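# Pour hazelnuts from bowl into a hand-held cup

## Task

On the table are a small bowl holding hazelnuts and an empty cup. Lift the cup off the table and keep it held while every hazelnut is moved from the bowl into it. From the moment the first hazelnut lands in the cup until the last one is in, the cup may rest on nothing but the robot. Neither the cup nor the bowl may be released or dropped with nothing a few millimetres below it. At the end both must stand directly on the table by themselves, not held up by the robot; the cup must be upright, while the bowl may be upside down. Finally open the hands and move them away.

## Robot and tools

Robot: two arms, left_arm and right_arm, facing each other across the table; left_arm's base is on the +y side. The names do not refer to image sides. Both arms carry the same five-finger right hand, so hand numbers, axes and sides mean the same on both.

Frame: one shared scene frame with its origin on the table top midway between the arm bases. The table top is z = 0 and +z is up. Each result's state line gives, per arm, the hand point position in metres, its orientation as quaternion wxyz, and linear (m/s) and angular (rad/s) velocities. Printed positions can be slightly off, more so at long reach.

Hand point: a point fixed to the palm, 0.05 m in front of it, where the index pad meets the thumb tip in a pinch. Its +z runs along the straightened fingers (fingertips 0.06 to 0.07 m beyond it), +y points out of the palm, +x runs across the palm away from the thumb. A wrist bracket on the little-finger side protrudes and can collide with things. With the thumb turned fully in front of the palm, the hand can wrap objects 0.035 to 0.08 m wide, the object lying across the palm on the wrist side of the point; turn the thumb before reaching the object.

Row format: every command row is 28 numbers in [-1, 1], always including both arms: left_arm dx, dy, dz, rx, ry, rz, then left hand little, ring, middle, index, thumb_bend, thumb_turn, force_limit, speed; then the same 14 for right_arm. The six arm numbers are an offset, not a pose: a target expressed in that hand point's own axes, relative to its pose in the most recent result showing it (before any such result in the scene, and for second or later calls within one reply, relative to where it is when the action begins). Scale: 1.0 equals 0.6 m or 180 degrees; rx, ry, rz form a single rotation vector. Every row counts from that same base, not from the row before. Zeros therefore pull an arm back to the base pose; they are not a hold or wait.

Hand numbers are absolute targets: fingers +1 straight, -1 curled into the palm; thumb_bend +1 straight, -1 fully bent; thumb_turn +1 beside the palm, -1 in front, opposite the fingers. A pinch is roughly index -0.22, thumb_bend -0.75, thumb_turn -0.57. force_limit maps -1..+1 linearly to about 0..10 N at the fingertip (0..15 N for the two thumb motors) and only stops closing motors. speed maps -1..+1 to near zero..full (full travel 0.6 s); close at -0.9 or below for a gentle grip. No value means keep as is: to leave a hand unchanged, resend its last executed eight numbers, or before any, its hand_measured six plus hand_force_limit and hand_speed. A motor only starts when its target changes by 0.01 or more; to squeeze harder, raise force_limit and send a target further closed than hand_measured; to loosen, send a more open one.

Tools:
- execute_actions {actions, pictures}: actions holds one item or none. Empty list: just report state (with pictures). Action: {rows: up to 15 rows, steps: up to 15, default 15}, each step 1/30 s, last row repeated if short; needs at least 3 steps. Wait: {steps: up to 300}, counted from the previous result, including reply time. pictures: true to get camera images otherwise omitted for actions.
- move {target, speed, stop_force}: target is one 28-number row, offsets as above. Each hand point travels in a straight line; both paths finish together, taking 0.5 to 10 s (cut off at 10 s). speed in m/s, 0.002 to 0.5, default 0.25, turning capped at twice that in rad/s. stop_force in N, 9 to 40, shared by both arms: an arm stops its path when its wrist sensor feels that much extra push opposing the motion, then backs off two steps and holds. Use it only with slow, non-rotating moves; omit it when lifting away from a surface the hand presses on. Hand numbers are sent at the start.
- wait {seconds}: 0 to 10, sends nothing new.
- zoom_image {camera, region}: camera is cam_high, cam_low, cam_left_wrist or cam_right_wrist (each 672x504); region [x0, y0, x1, y1] in pixels from the top-left, at most 504x504.
- show_instructions {}: shows the reference image pages.


Motion details: each step the commanded pose is clipped to 100 mm and 16 degrees from the measured pose; motion trails commands by about 0.17 s; large moves may fall short, so check the reported pose and send the remainder. The last 3 steps of an action run after the result is taken, during your reply.

Result lines: move ends as done, off_target, moving, held, fault or contact, with limits=paced (pose clipped) or limits=held (steps blocked by a check). HELD marks blocked steps; pose unreachable names an arm whose command the clearance check altered. A Hand target line shows where each arm is now being driven. hand_measured, hand_stopped_by (moving, target, force, stalled, fault) and hand_load_n list six values in motor order; loads near zero mean a lost grip. Wrist force and Wrist torque give sensor readings in the end effector's axes, noisy, offset by up to about 4 N and saturating near 50 N.

Avoid: arms striking or pressing on each other (any part, hands included); pushing past a contact with the stiff arm; joint torque beyond limits (wrist joints 26 N m, others 139 N m, held weight included) or 150 N external force, either of which halts the arm for 10 s; long heavy holds that overheat motors (warning from 70 °C, brake stop at 85 °C); knocking anything off the table; letting the cup sit on anything but the robot during the transfer; releasing cup or bowl in mid-air. Occasional small pushes on loose objects may occur.

Each tool is called as name([rows], argument=value, ...), one row to a line, values as JSON.

Reference images:

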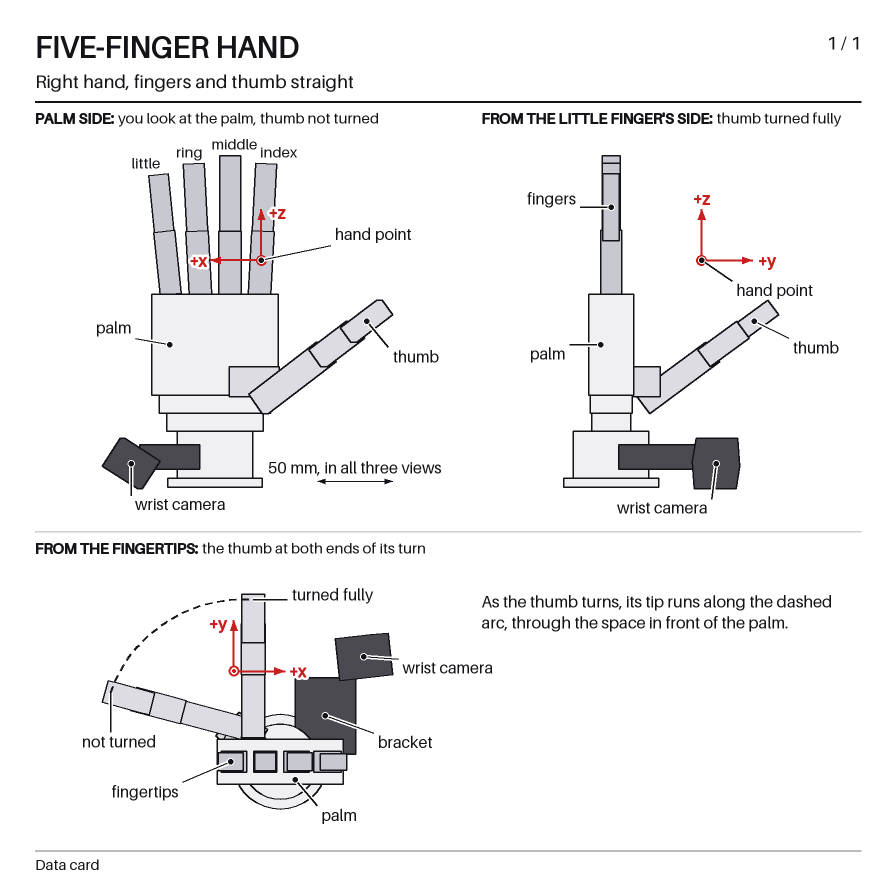

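## Session

execute_actions(actions=[])

Scene clock: 0.00 s of 6600.00 s.
left_arm: end_effector_position=(+0.2246, +0.4295, +0.4864) hand_measured=(+1.000, +1.000, +1.000, +1.000, +1.000, +1.000) hand_load_n=(+0.0, +0.0, +0.0, +0.0, +0.0, +0.0) hand_stopped_by=(target, target, target, target, target, target) hand_force_limit=0.00 hand_speed=-0.80 end_effector_quat_wxyz=(+0.018, +0.343, +0.939, -0.020) end_effector_velocity=(-0.000, -0.000, +0.000) end_effector_angular_velocity=(-0.001, -0.000, -0.001) | right_arm: end_effector_position=(+0.1431, -0.2655, +0.4650) hand_measured=(+1.000, +1.000, +1.000, +1.000, +1.000, +1.000) hand_load_n=(+0.0, +0.0, +0.0, +0.0, +0.0, +0.0) hand_stopped_by=(target, target, target, target, target, target) hand_force_limit=0.00 hand_speed=-0.80 end_effector_quat_wxyz=(-0.021, -0.331, +0.943, +0.005) end_effector_velocity=(-0.000, +0.000, -0.000) end_effector_angular_velocity=(+0.001, -0.001, +0.000)
Joint positions: left_arm=[ 0.572 -1.75   1.327  1.94   1.578 -1.912] | right_arm=[-1.179 -1.695  1.367  1.941  1.56  -1.873]
Joint velocities: left_arm=[-0.001 -0.    -0.001  0.     0.    -0.   ] | right_arm=[ 0.001 -0.     0.    -0.001 -0.     0.001]
Motor temperatures (°C, as the motors report them): left_arm=[24 26 25 36 31 31] | right_arm=[27 27 25 34 32 30]
Wrist force (N, on the end effector, along its own x y z axes, offset not removed): no reading
Wrist torque (N m, same axes, about the end effector's origin, offset not removed): no reading
Hand target (left_arm): +0.225, +0.429, +0.486; +0.018, +0.343, +0.939, -0.020
Hand target (right_arm): +0.143, -0.266, +0.465; -0.021, -0.331, +0.943, +0.005

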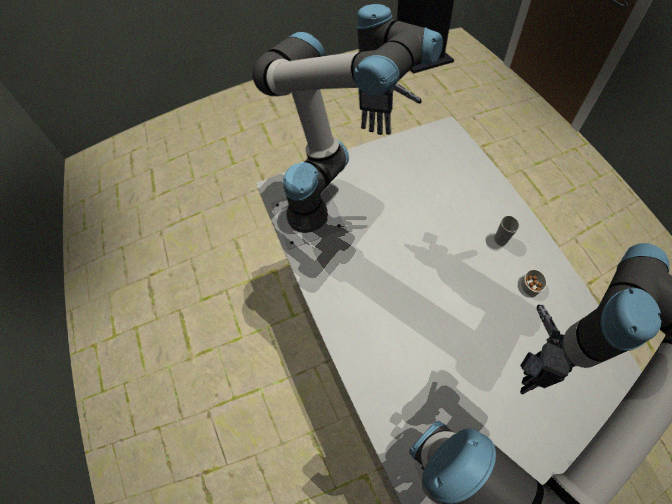

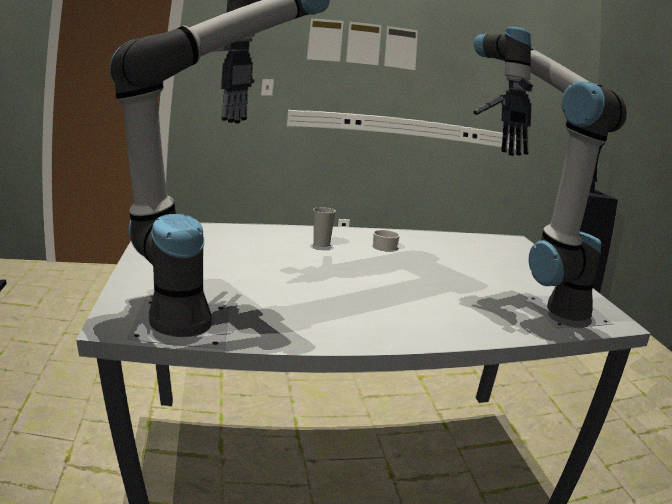

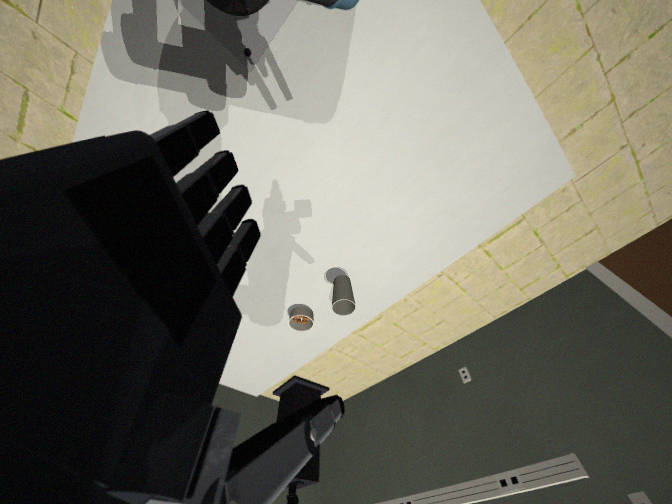

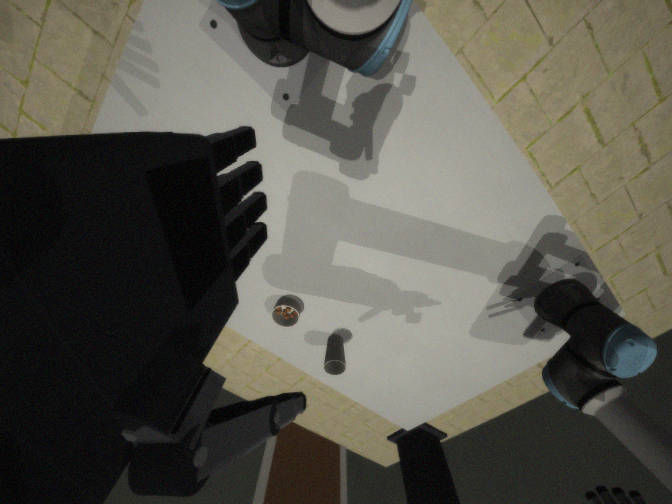

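move(target=[-0.385,0,0.477,0.541,0.253,-0.542,1,1,1,1,1,-1,0,0.5,-0.22,-0.143,0.442,-0.532,0.259,0.532,1,1,1,1,1,-1,0,0.5])

Scene clock: 6.13 s of 6600.00 s.
left_arm: end_effector_position=(+0.2948, +0.3671, +0.3808) hand_measured=(+1.000, +1.000, +1.000, +1.000, +1.000, -1.000) hand_load_n=(+0.0, +0.0, +0.0, +0.0, +0.0, +0.0) hand_stopped_by=(target, target, target, target, target, target) hand_force_limit=0.00 hand_speed=0.50 end_effector_quat_wxyz=(+0.235, -0.016, -0.934, +0.267) end_effector_velocity=(-0.000, -0.000, -0.000) end_effector_angular_velocity=(-0.000, -0.000, -0.001) | right_arm: end_effector_position=(+0.2880, -0.2518, +0.1928) hand_measured=(+1.000, +1.000, +1.000, +1.000, +1.000, -1.000) hand_load_n=(+0.0, +0.0, +0.0, +0.0, +0.0, +0.0) hand_stopped_by=(target, target, target, target, target, target) hand_force_limit=0.00 hand_speed=0.50 end_effector_quat_wxyz=(-0.511, +0.506, +0.499, +0.484) end_effector_velocity=(+0.001, +0.001, -0.002) end_effector_angular_velocity=(+0.006, +0.004, -0.009)
Joint positions: left_arm=[ 1.163 -1.275  1.229  1.864  2.263 -1.898] | right_arm=[-2.049 -0.986  2.693  1.416  0.516 -1.521]
Joint velocities: left_arm=[-0.    -0.     0.001 -0.     0.     0.001] | right_arm=[ 0.002  0.021  0.005 -0.015 -0.011 -0.006]
Motor temperatures (°C, as the motors report them): left_arm=[24 26 25 36 31 31] | right_arm=[27 27 25 34 32 30]
Wrist force (N, on the end effector, along its own x y z axes, offset not removed): left_arm=[-1.0 -2.5 1.8] | right_arm=[0.0 -1.8 -0.2]
Wrist torque (N m, same axes, about the end effector's origin, offset not removed): left_arm=[-0.57 0.22 -0.02] | right_arm=[0.01 0.16 -0.05]
Hand target (left_arm): +0.295, +0.367, +0.381; -0.235, +0.016, +0.934, -0.267
Hand target (right_arm): +0.288, -0.252, +0.193; +0.511, -0.506, -0.498, -0.484
Off the commanded pose (left_arm): 0.226 m, 89 deg; position and orientation clipped at the last step of the last action.
Off the commanded pose (right_arm): 0.001 m, 0 deg.
Kept back: nothing.
move: held (left_arm); limits=paced,held; held on 103 of 168 steps (left_arm), including the last (left_arm)
pose unreachable (left arm): on one or more control steps of this call this arm could not follow its commanded pose, so it was not sent that pose on those steps. On the call's last step it was still not sent that pose. It may still have moved: this result reports where it is.
cause: the commanded pose would bring two parts of the arm too close to each other (joints 4 (wrist 1) to 6 (wrist 3) lie between them).

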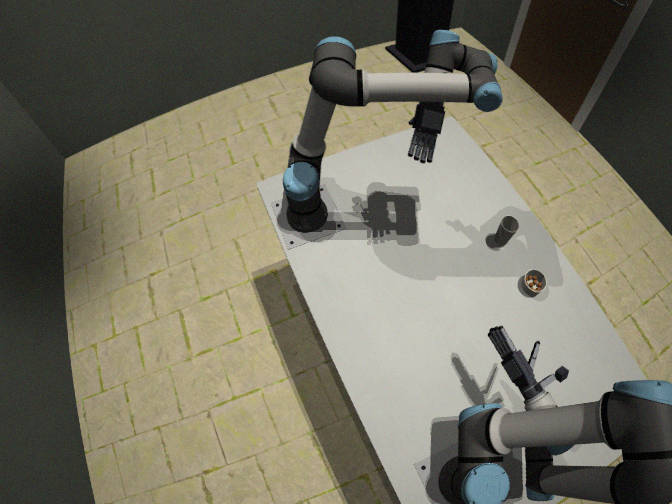

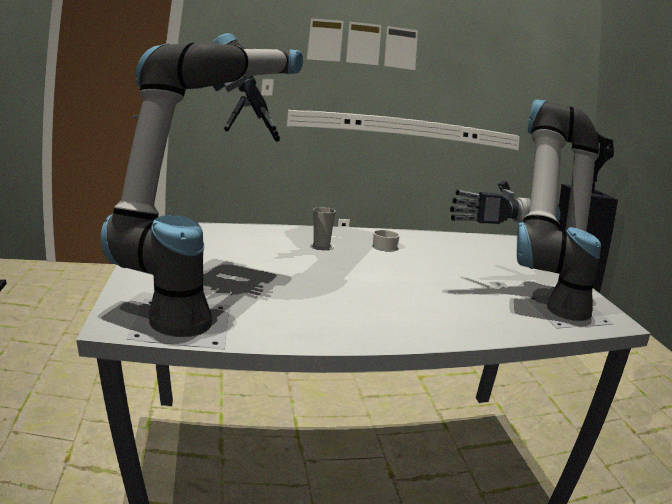

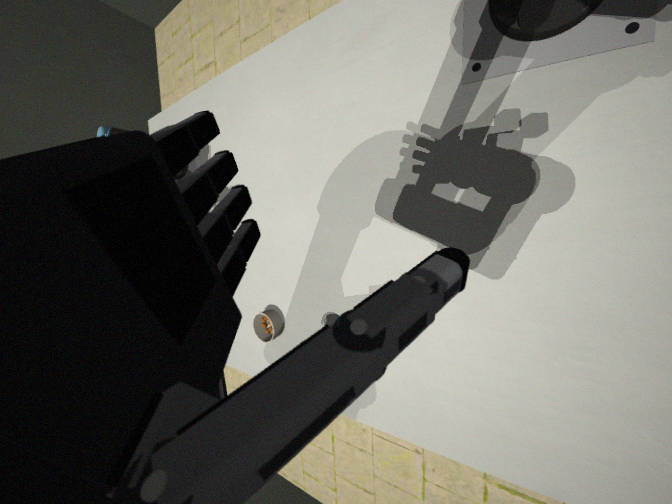

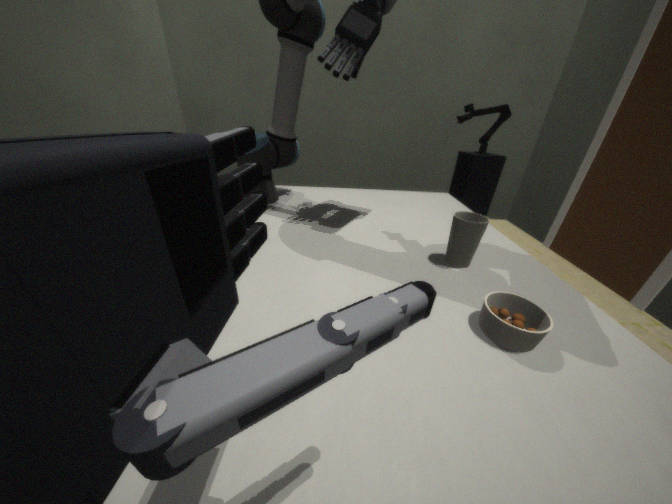

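move(target=[0,0,0,-0.232,0.264,0.92,1,1,1,1,1,-1,0,0.5,0,0,0,0,0,0,1,1,1,1,1,-1,0,0.5], speed=0.4)

move(target=[0.2,0.15,0.25,0,0.5,0,1,1,1,1,1,-1,0,0.5,-0.15,0.15,0.05,0,0,0,1,1,1,1,1,-1,0,0.5])

Scene clock: 15.43 s of 6600.00 s.
left_arm: end_effector_position=(+0.2945, +0.3675, +0.3808) hand_measured=(+1.000, +1.000, +1.000, +1.000, +1.000, -1.000) hand_load_n=(+0.0, +0.0, +0.0, +0.0, +0.0, +0.0) hand_stopped_by=(target, target, target, target, target, target) hand_force_limit=0.00 hand_speed=0.50 end_effector_quat_wxyz=(-0.105, +0.884, +0.446, -0.093) end_effector_velocity=(+0.000, -0.000, -0.000) end_effector_angular_velocity=(-0.040, -0.057, -0.233) | right_arm: end_effector_position=(+0.2880, -0.2518, +0.1928) hand_measured=(+1.000, +1.000, +1.000, +1.000, +1.000, -1.000) hand_load_n=(+0.0, +0.0, +0.0, +0.0, +0.0, +0.0) hand_stopped_by=(target, target, target, target, target, target) hand_force_limit=0.00 hand_speed=0.50 end_effector_quat_wxyz=(-0.511, +0.506, +0.499, +0.484) end_effector_velocity=(-0.000, +0.000, +0.000) end_effector_angular_velocity=(+0.000, +0.000, +0.000)
Joint positions: left_arm=[ 1.002 -1.391  1.32   1.915  1.635  0.034] | right_arm=[-2.049 -0.986  2.693  1.416  0.516 -1.521]
Joint velocities: left_arm=[-0.006 -0.012  0.    -0.044 -0.061  0.218] | right_arm=[ 0.  0.  0. -0. -0. -0.]
Motor temperatures (°C, as the motors report them): left_arm=[24 26 25 36 31 31] | right_arm=[27 27 25 34 32 30]
Wrist force (N, on the end effector, along its own x y z axes, offset not removed): left_arm=[0.5 0.8 -1.4] | right_arm=[-0.4 2.4 -2.4]
Wrist torque (N m, same axes, about the end effector's origin, offset not removed): left_arm=[0.14 0.12 0.16] | right_arm=[0.52 0.00 -0.01]
Hand target (left_arm): +0.294, +0.367, +0.381; -0.102, +0.893, +0.430, -0.088
Hand target (right_arm): +0.288, -0.252, +0.193; +0.511, -0.506, -0.499, -0.484
Off the commanded pose (left_arm): 0.000 m, 55 deg; orientation clipped at the last step of the last action.
Off the commanded pose (right_arm): 0.000 m, 0 deg.
Kept back: nothing.
move: moving (left_arm; no rest 5 s after the path's end); limits=paced

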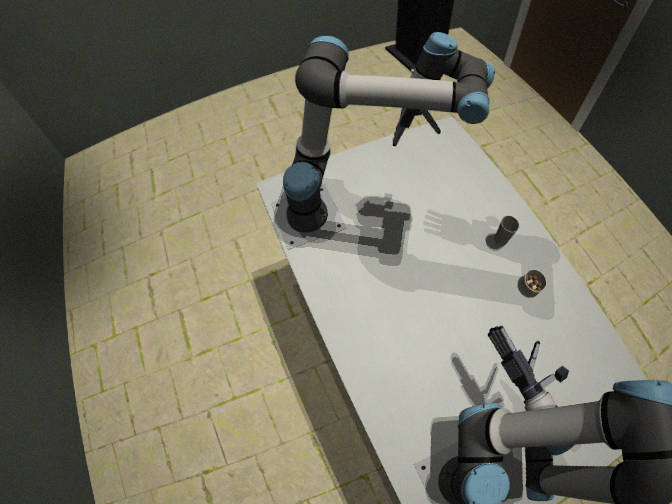

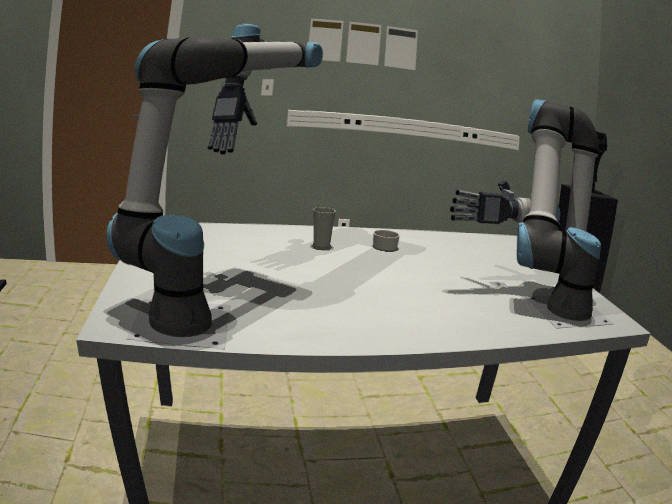

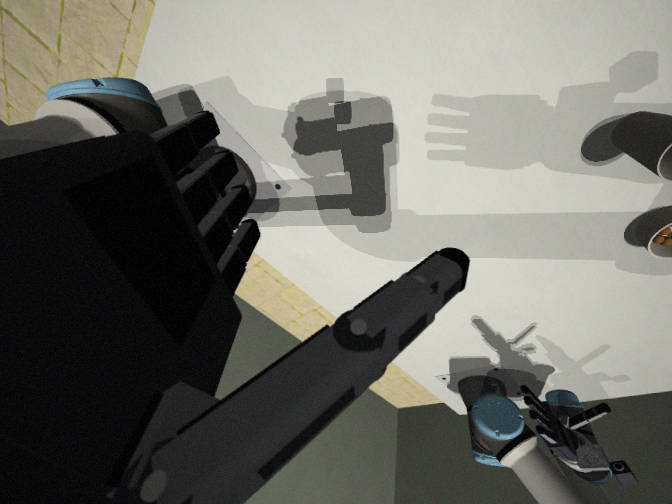

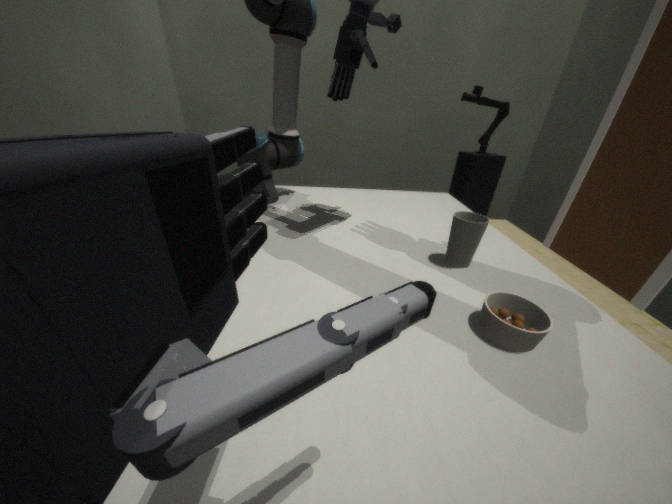

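Scene clock: 29.47 s of 6600.00 s.
left_arm: end_effector_position=(+0.4153, +0.3881, +0.2076) hand_measured=(+1.000, +1.000, +1.000, +1.000, +1.000, -1.000) hand_load_n=(+0.0, +0.0, +0.0, +0.0, +0.0, +0.0) hand_stopped_by=(target, target, target, target, target, target) hand_force_limit=0.00 hand_speed=0.50 end_effector_quat_wxyz=(+0.287, -0.713, -0.177, -0.615) end_effector_velocity=(-0.000, -0.000, -0.000) end_effector_angular_velocity=(+0.002, +0.001, -0.001) | right_arm: end_effector_position=(+0.3539, -0.2282, +0.1217) hand_measured=(+1.000, +1.000, +1.000, +1.000, +1.000, -1.000) hand_load_n=(+0.0, +0.0, +0.0, +0.0, +0.0, +0.0) hand_stopped_by=(target, target, target, target, target, target) hand_force_limit=0.00 hand_speed=0.50 end_effector_quat_wxyz=(-0.511, +0.506, +0.498, +0.484) end_effector_velocity=(+0.000, +0.000, -0.000) end_effector_angular_velocity=(+0.000, +0.001, -0.001)
Joint positions: left_arm=[ 0.437 -1.094  2.306  1.658  0.297 -1.118] | right_arm=[-1.836 -0.729  2.437  1.405  0.303 -1.508]
Joint velocities: left_arm=[-0.001  0.     0.001  0.001  0.     0.   ] | right_arm=[ 0.     0.    -0.    -0.    -0.001  0.001]
Motor temperatures (°C, as the motors report them): left_arm=[24 26 25 36 31 31] | right_arm=[27 27 25 34 32 30]
Wrist force (N, on the end effector, along its own x y z axes, offset not removed): left_arm=[-1.2 -0.9 0.7] | right_arm=[-2.9 2.1 -0.4]
Wrist torque (N m, same axes, about the end effector's origin, offset not removed): left_arm=[-0.25 0.18 0.08] | right_arm=[0.46 0.45 -0.12]
Hand target (left_arm): +0.415, +0.388, +0.208; -0.287, +0.713, +0.177, +0.615
Hand target (right_arm): +0.354, -0.228, +0.122; +0.511, -0.506, -0.498, -0.484
Off the commanded pose (left_arm): 0.000 m, 0 deg.
Off the commanded pose (right_arm): 0.031 m, 0 deg.
FORCE FAULT: contact force on the right arm reached its limit, and that arm stopped for 10 seconds. The contact can be on any part of that arm, not only on its tool. That arm's remaining commands of this call were not run. That arm holds still and accepts commands again. Move the arm away from the contact; if what it grips holds it there, let go first. Pushing or pulling that hard again can fault the arm again.
Kept back: nothing.
move: fault (right_arm)

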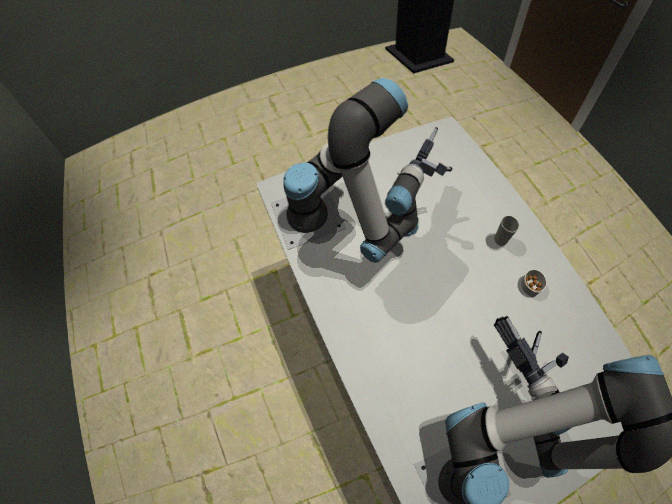

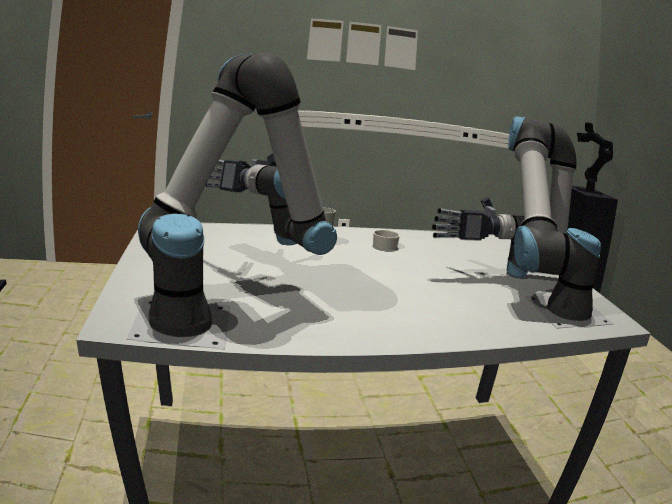

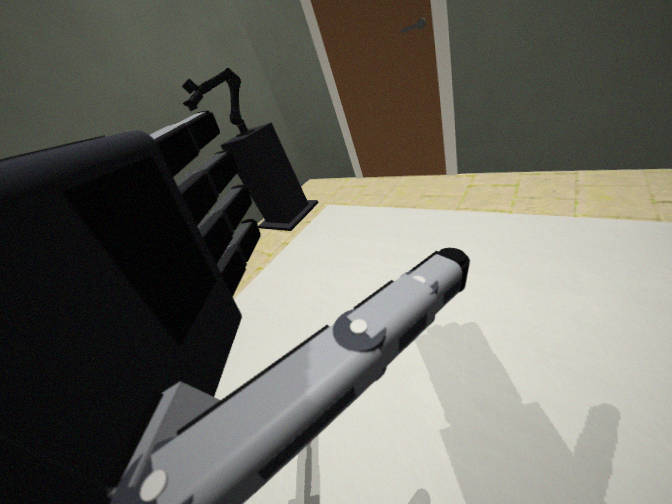

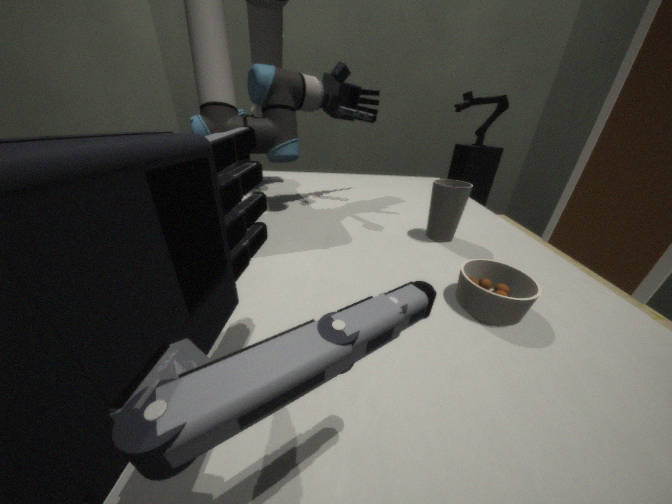

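move(target=[0.1,0,0,0,-0.17,0,1,1,1,1,1,-1,0,0.5,0.2,0,0,0,-0.22,0,1,1,1,1,1,-1,0,0.5], speed=0.15)

move(target=[0,0,0,-0.3,0,0.25,1,1,1,1,1,-1,0,0.5,0,0,0,-0.21,0,0.18,1,1,1,1,1,-1,0,0.5], speed=0.15)

move(target=[0,0.1,0.1,0,0.22,0,1,1,1,1,1,-1,0,0.5,0,0,0.1,0,0.22,0,1,1,1,1,1,-1,0,0.5], speed=0.15)

Scene clock: 32.73 s of 6600.00 s.
left_arm: end_effector_position=(+0.4261, +0.3821, +0.2663) hand_measured=(+1.000, +1.000, +1.000, +1.000, +1.000, -1.000) hand_load_n=(+0.0, +0.0, +0.0, +0.0, +0.0, +0.0) hand_stopped_by=(target, target, target, target, target, target) hand_force_limit=0.00 hand_speed=0.50 end_effector_quat_wxyz=(-0.230, +0.849, +0.247, +0.406) end_effector_velocity=(+0.000, -0.001, +0.001) end_effector_angular_velocity=(-0.005, +0.005, +0.000) | right_arm: end_effector_position=(+0.3584, -0.2270, +0.2419) hand_measured=(+1.000, +1.000, +1.000, +1.000, +1.000, -1.000) hand_load_n=(+0.0, +0.0, +0.0, +0.0, +0.0, +0.0) hand_stopped_by=(target, target, target, target, target, target) hand_force_limit=0.00 hand_speed=0.50 end_effector_quat_wxyz=(-0.313, +0.640, +0.642, +0.284) end_effector_velocity=(-0.000, +0.000, +0.001) end_effector_angular_velocity=(-0.010, +0.002, -0.000)
Joint positions: left_arm=[ 0.647 -1.346  1.766  1.425  0.627 -0.103] | right_arm=[-1.548 -1.479  1.906  1.197  0.7   -0.024]
Joint velocities: left_arm=[ 0.003 -0.001 -0.008  0.001  0.006  0.008] | right_arm=[ 0.008 -0.001 -0.01   0.003  0.01   0.013]
Motor temperatures (°C, as the motors report them): left_arm=[24 26 25 36 31 31] | right_arm=[27 27 25 34 32 30]
Wrist force (N, on the end effector, along its own x y z axes, offset not removed): left_arm=[-1.6 -2.2 0.6] | right_arm=[-0.1 1.3 -1.2]
Wrist torque (N m, same axes, about the end effector's origin, offset not removed): left_arm=[-0.47 0.24 -0.03] | right_arm=[0.48 -0.11 0.05]
Hand target (left_arm): +0.426, +0.382, +0.266; -0.230, +0.849, +0.247, +0.406
Hand target (right_arm): +0.358, -0.227, +0.242; -0.312, +0.640, +0.642, +0.284
Off the commanded pose (left_arm): 0.000 m, 0 deg.
Off the commanded pose (right_arm): 0.000 m, 0 deg.
Kept back: nothing.
move: done

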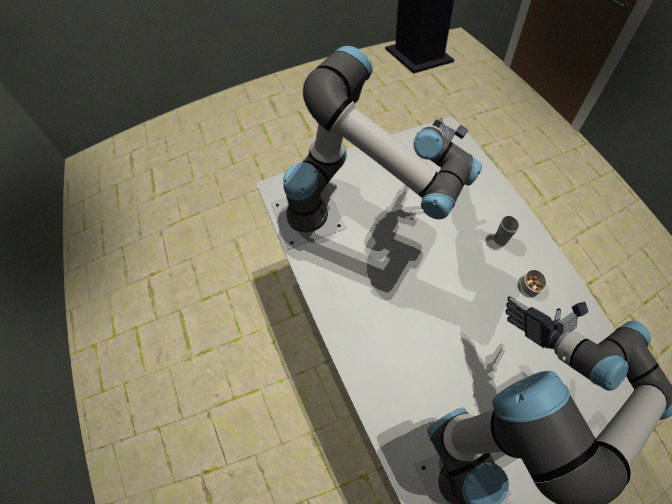

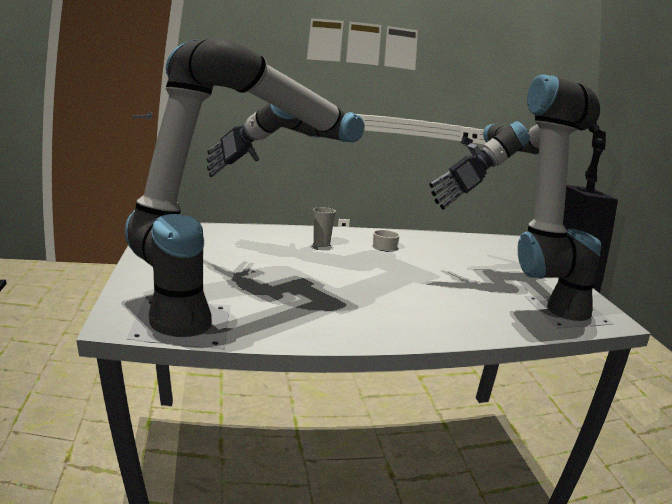

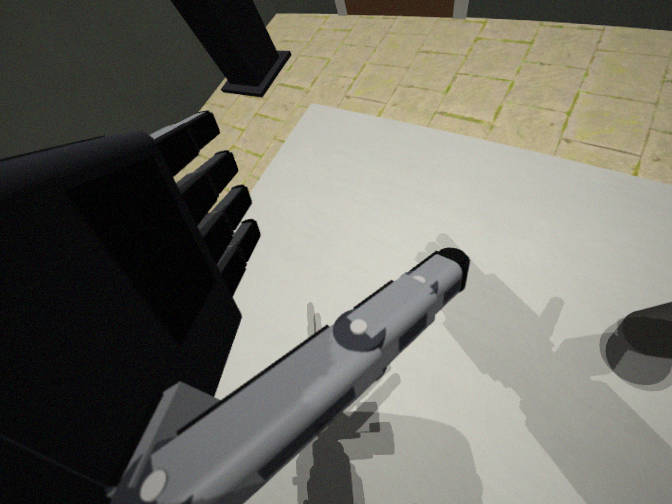

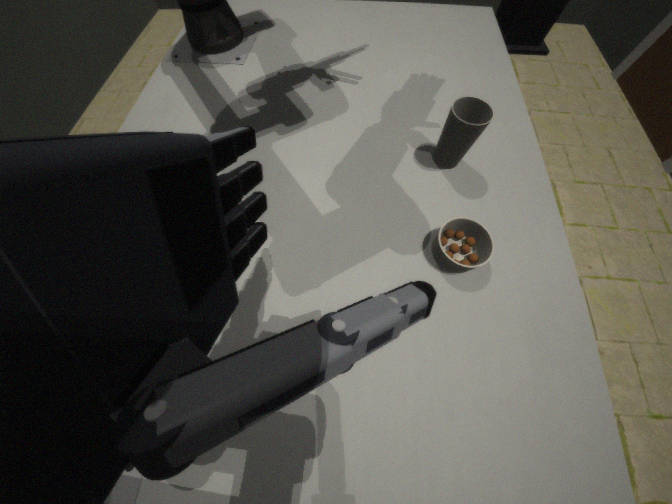

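Scene clock: 37.27 s of 6600.00 s.
left_arm: end_effector_position=(+0.4261, +0.3821, +0.2663) hand_measured=(+1.000, +1.000, +1.000, +1.000, +1.000, -1.000) hand_load_n=(+0.0, +0.0, +0.0, +0.0, +0.0, +0.0) hand_stopped_by=(target, target, target, target, target, target) hand_force_limit=0.00 hand_speed=0.50 end_effector_quat_wxyz=(+0.037, +0.887, -0.290, +0.357) end_effector_velocity=(-0.000, -0.001, -0.000) end_effector_angular_velocity=(-0.000, +0.005, -0.015) | right_arm: end_effector_position=(+0.3584, -0.2269, +0.2422) hand_measured=(+1.000, +1.000, +1.000, +1.000, +1.000, -1.000) hand_load_n=(+0.0, +0.0, +0.0, +0.0, +0.0, +0.0) hand_stopped_by=(target, target, target, target, target, target) hand_force_limit=0.00 hand_speed=0.50 end_effector_quat_wxyz=(-0.157, +0.856, +0.317, +0.377) end_effector_velocity=(-0.000, +0.000, +0.000) end_effector_angular_velocity=(-0.002, +0.000, -0.008)
Joint positions: left_arm=[ 1.194 -1.493  1.591  0.738  1.57   1.783] | right_arm=[-1.099 -1.677  1.878  0.549  1.352  1.411]
Joint velocities: left_arm=[ 0.005  0.007 -0.006  0.004  0.015  0.014] | right_arm=[ 0.007  0.003 -0.003 -0.     0.012  0.009]
Motor temperatures (°C, as the motors report them): left_arm=[24 26 25 36 31 31] | right_arm=[27 27 25 34 32 30]
Wrist force (N, on the end effector, along its own x y z axes, offset not removed): left_arm=[0.1 -2.4 1.0] | right_arm=[-1.4 0.1 -0.7]
Wrist torque (N m, same axes, about the end effector's origin, offset not removed): left_arm=[-0.49 0.14 0.07] | right_arm=[0.26 0.21 -0.22]
Hand target (left_arm): +0.426, +0.382, +0.266; +0.037, +0.887, -0.291, +0.357
Hand target (right_arm): +0.358, -0.227, +0.242; -0.157, +0.856, +0.316, +0.377
Off the commanded pose (left_arm): 0.000 m, 0 deg.
Off the commanded pose (right_arm): 0.000 m, 0 deg.
Kept back: nothing.
move: done

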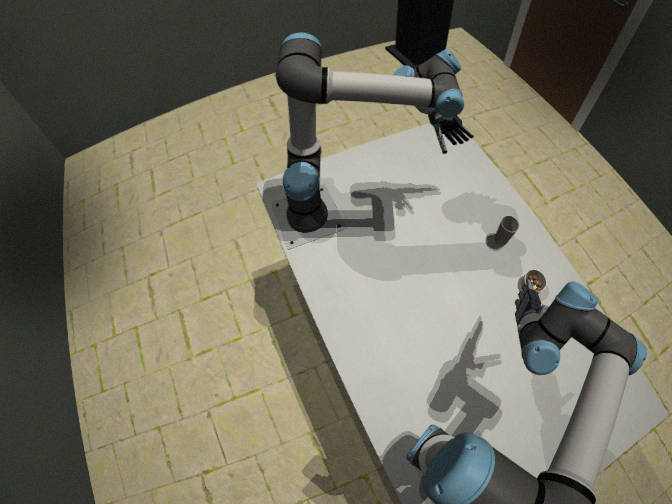

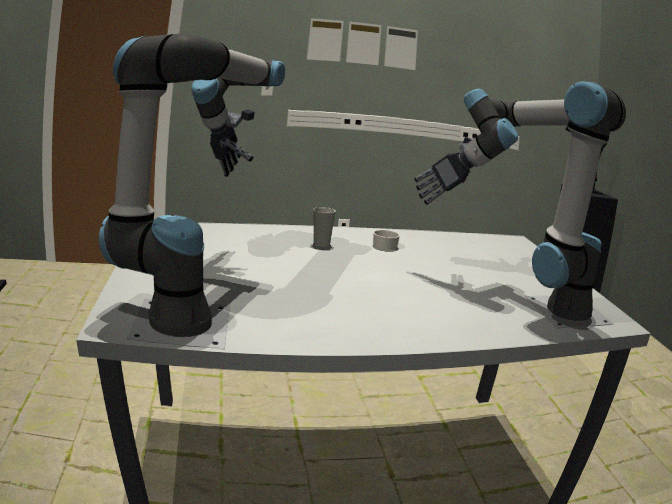

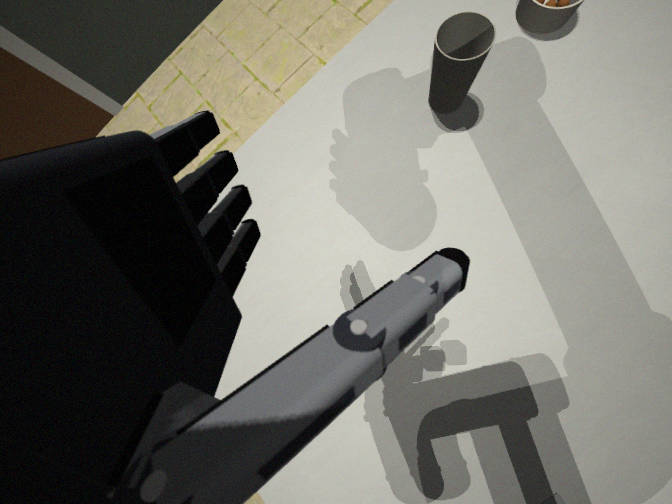

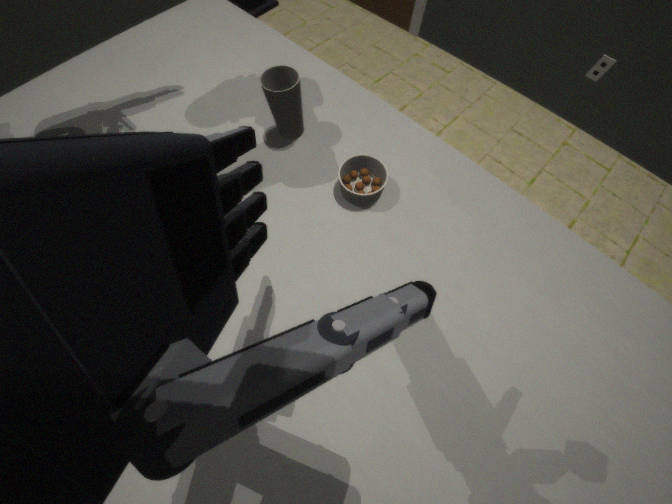

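Scene clock: 40.03 s of 6600.00 s.
left_arm: end_effector_position=(+0.4302, +0.3161, +0.2134) hand_measured=(+1.000, +1.000, +1.000, +1.000, +1.000, -1.000) hand_load_n=(+0.0, +0.0, +0.0, +0.0, +0.0, +0.0) hand_stopped_by=(target, target, target, target, target, target) hand_force_limit=0.00 hand_speed=0.50 end_effector_quat_wxyz=(+0.133, +0.714, -0.260, +0.636) end_effector_velocity=(+0.000, -0.000, -0.001) end_effector_angular_velocity=(-0.008, -0.009, +0.001) | right_arm: end_effector_position=(+0.3911, -0.1965, +0.2024) hand_measured=(+1.000, +1.000, +1.000, +1.000, +1.000, -1.000) hand_load_n=(+0.0, +0.0, +0.0, +0.0, +0.0, +0.0) hand_stopped_by=(target, target, target, target, target, target) hand_force_limit=0.00 hand_speed=0.50 end_effector_quat_wxyz=(-0.255, +0.678, +0.245, +0.644) end_effector_velocity=(+0.001, +0.001, -0.001) end_effector_angular_velocity=(+0.008, -0.010, -0.001)
Joint positions: left_arm=[ 1.11  -1.69   2.21  -0.363  1.621  1.722] | right_arm=[-1.118 -1.757  2.402 -0.603  1.283  1.589]
Joint velocities: left_arm=[-0.     0.002  0.009 -0.023 -0.001 -0.003] | right_arm=[ 0.002  0.006  0.008 -0.028  0.003  0.003]
Motor temperatures (°C, as the motors report them): left_arm=[24 26 25 36 31 31] | right_arm=[27 27 25 34 32 30]
Wrist force (N, on the end effector, along its own x y z axes, offset not removed): left_arm=[0.8 -1.6 -0.3] | right_arm=[-1.2 -0.4 -0.2]
Wrist torque (N m, same axes, about the end effector's origin, offset not removed): left_arm=[-0.30 -0.08 0.17] | right_arm=[0.15 0.08 -0.10]
Hand target (left_arm): +0.430, +0.316, +0.213; +0.133, +0.714, -0.260, +0.636
Hand target (right_arm): +0.391, -0.196, +0.202; -0.255, +0.678, +0.244, +0.645
Off the commanded pose (left_arm): 0.000 m, 0 deg.
Off the commanded pose (right_arm): 0.000 m, 0 deg.
Kept back: nothing.
move: done

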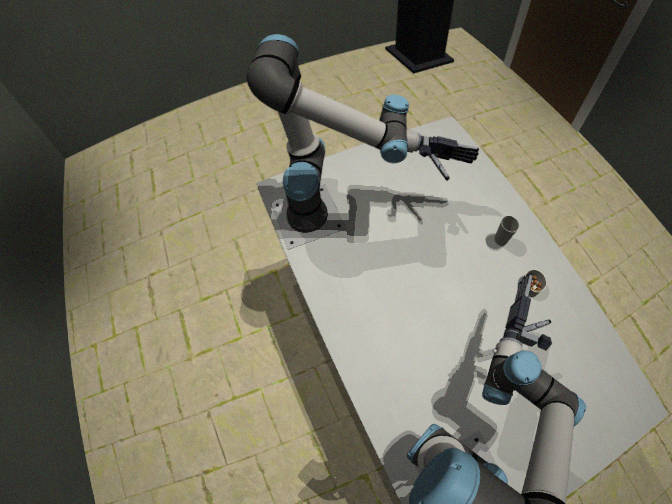

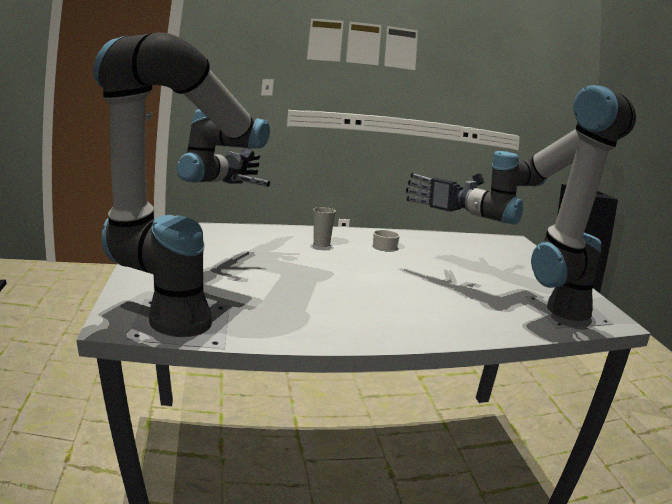

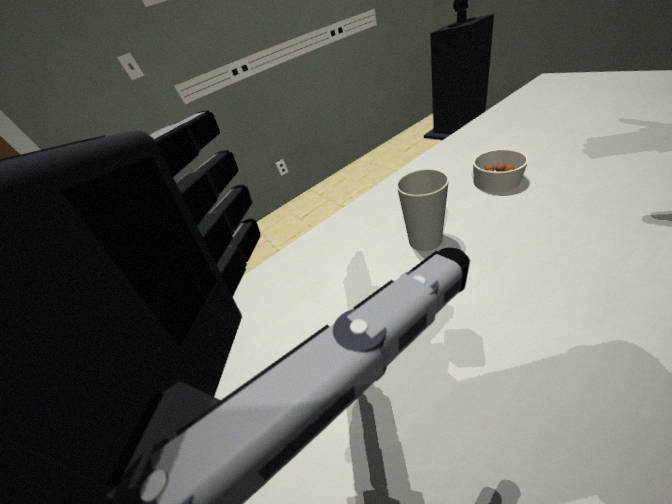

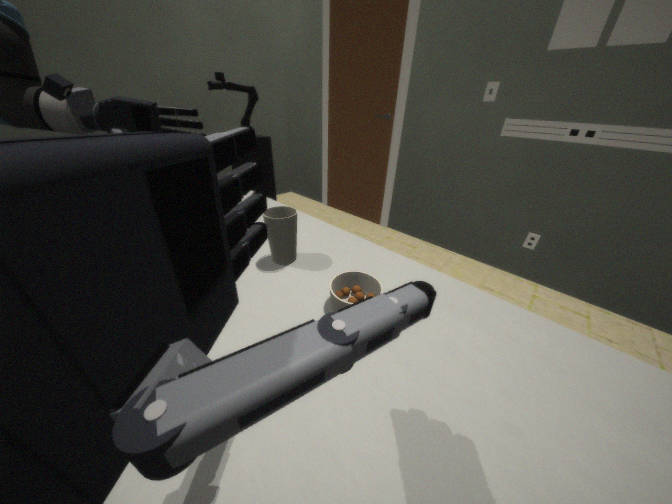

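move(target=[-0.225,0.018,0.2,-0.14,0.04,-0.056,1,1,1,1,1,-1,0,0.5,-0.235,0,0.09,0.05,0.013,-0.01,1,1,1,1,1,-1,0,0.5], speed=0.12)

Scene clock: 42.77 s of 6600.00 s.
left_arm: end_effector_position=(+0.5056, +0.2781, +0.0807) hand_measured=(+1.000, +1.000, +1.000, +1.000, +1.000, -1.000) hand_load_n=(+0.0, +0.0, +0.0, +0.0, +0.0, +0.0) hand_stopped_by=(target, target, target, target, target, target) hand_force_limit=0.00 hand_speed=0.50 end_effector_quat_wxyz=(+0.327, +0.659, -0.314, +0.601) end_effector_velocity=(-0.001, -0.000, -0.001) end_effector_angular_velocity=(+0.000, +0.002, -0.001) | right_arm: end_effector_position=(+0.4244, -0.1612, +0.0593) hand_measured=(+1.000, +1.000, +1.000, +1.000, +1.000, -1.000) hand_load_n=(+0.0, +0.0, +0.0, +0.0, +0.0, +0.0) hand_stopped_by=(target, target, target, target, target, target) hand_force_limit=0.00 hand_speed=0.50 end_effector_quat_wxyz=(-0.302, +0.639, +0.300, +0.641) end_effector_velocity=(+0.001, +0.001, -0.002) end_effector_angular_velocity=(+0.002, -0.003, +0.001)
Joint positions: left_arm=[ 1.34  -1.061  1.97  -0.827  2.237  1.568] | right_arm=[-1.196 -1.219  2.472 -1.257  1.049  1.575]
Joint velocities: left_arm=[-0.001 -0.     0.002  0.     0.    -0.   ] | right_arm=[-0.001  0.01  -0.001 -0.014 -0.002  0.001]
Motor temperatures (°C, as the motors report them): left_arm=[24 26 25 36 31 31] | right_arm=[27 27 25 34 32 30]
Wrist force (N, on the end effector, along its own x y z axes, offset not removed): left_arm=[-0.6 -0.5 1.1] | right_arm=[-1.2 -1.5 -1.2]
Wrist torque (N m, same axes, about the end effector's origin, offset not removed): left_arm=[-0.19 0.21 0.07] | right_arm=[-0.09 0.05 -0.15]
Hand target (left_arm): +0.506, +0.278, +0.081; +0.327, +0.659, -0.314, +0.601
Hand target (right_arm): +0.424, -0.161, +0.059; -0.302, +0.639, +0.300, +0.641
Off the commanded pose (left_arm): 0.024 m, 4 deg.
Off the commanded pose (right_arm): 0.000 m, 0 deg.
Kept back: nothing.
move: held (left_arm); limits=held; held on 16 of 75 steps (left_arm), including the last (left_arm)
pose unreachable (left arm): on one or more control steps of this call this arm could not follow its commanded pose, so it was not sent that pose on those steps. On the call's last step it was still not sent that pose. It may still have moved: this result reports where it is.
cause: the commanded pose would bring two parts of the arm too close to each other (joints 4 (wrist 1) to 6 (wrist 3) lie between them).

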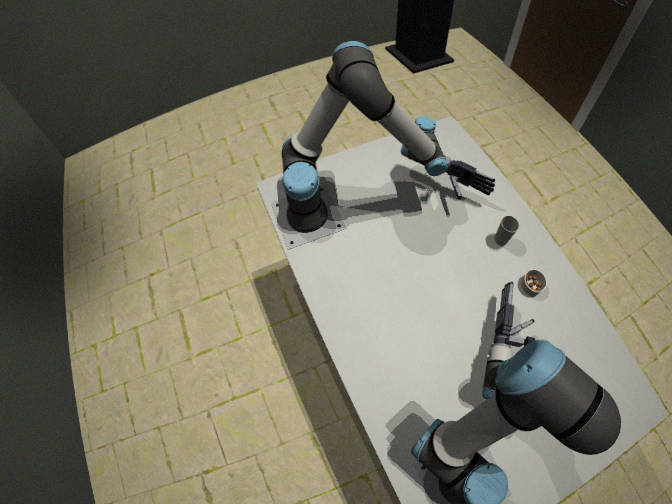

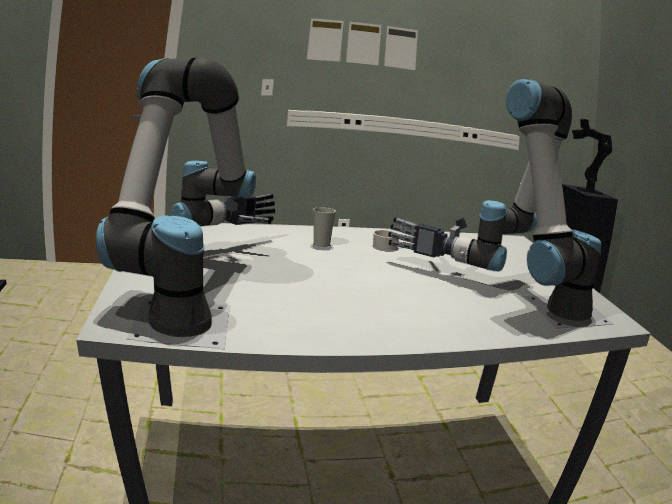

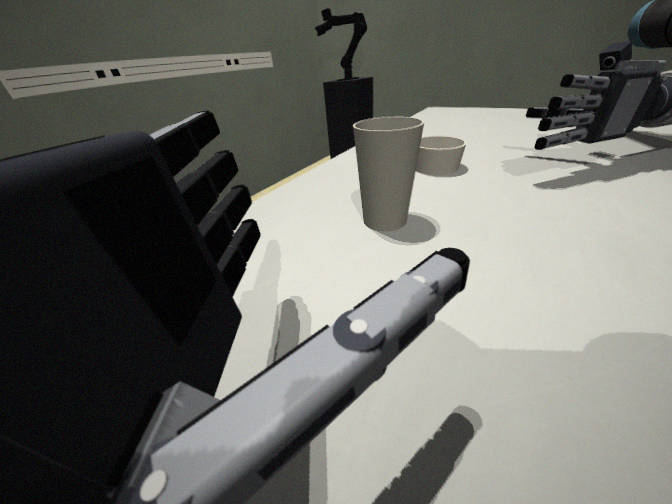

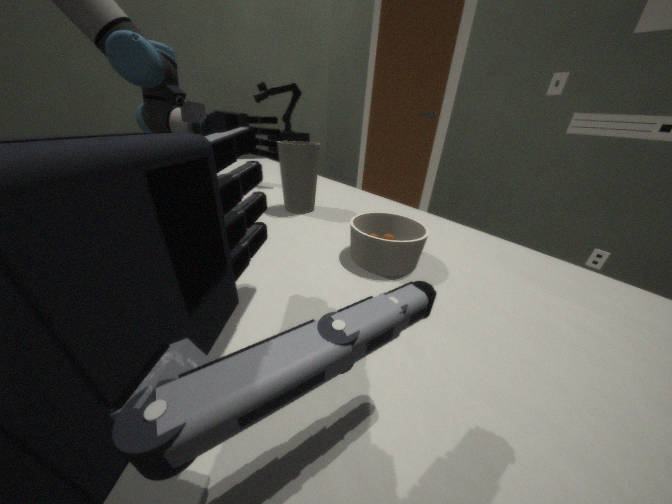

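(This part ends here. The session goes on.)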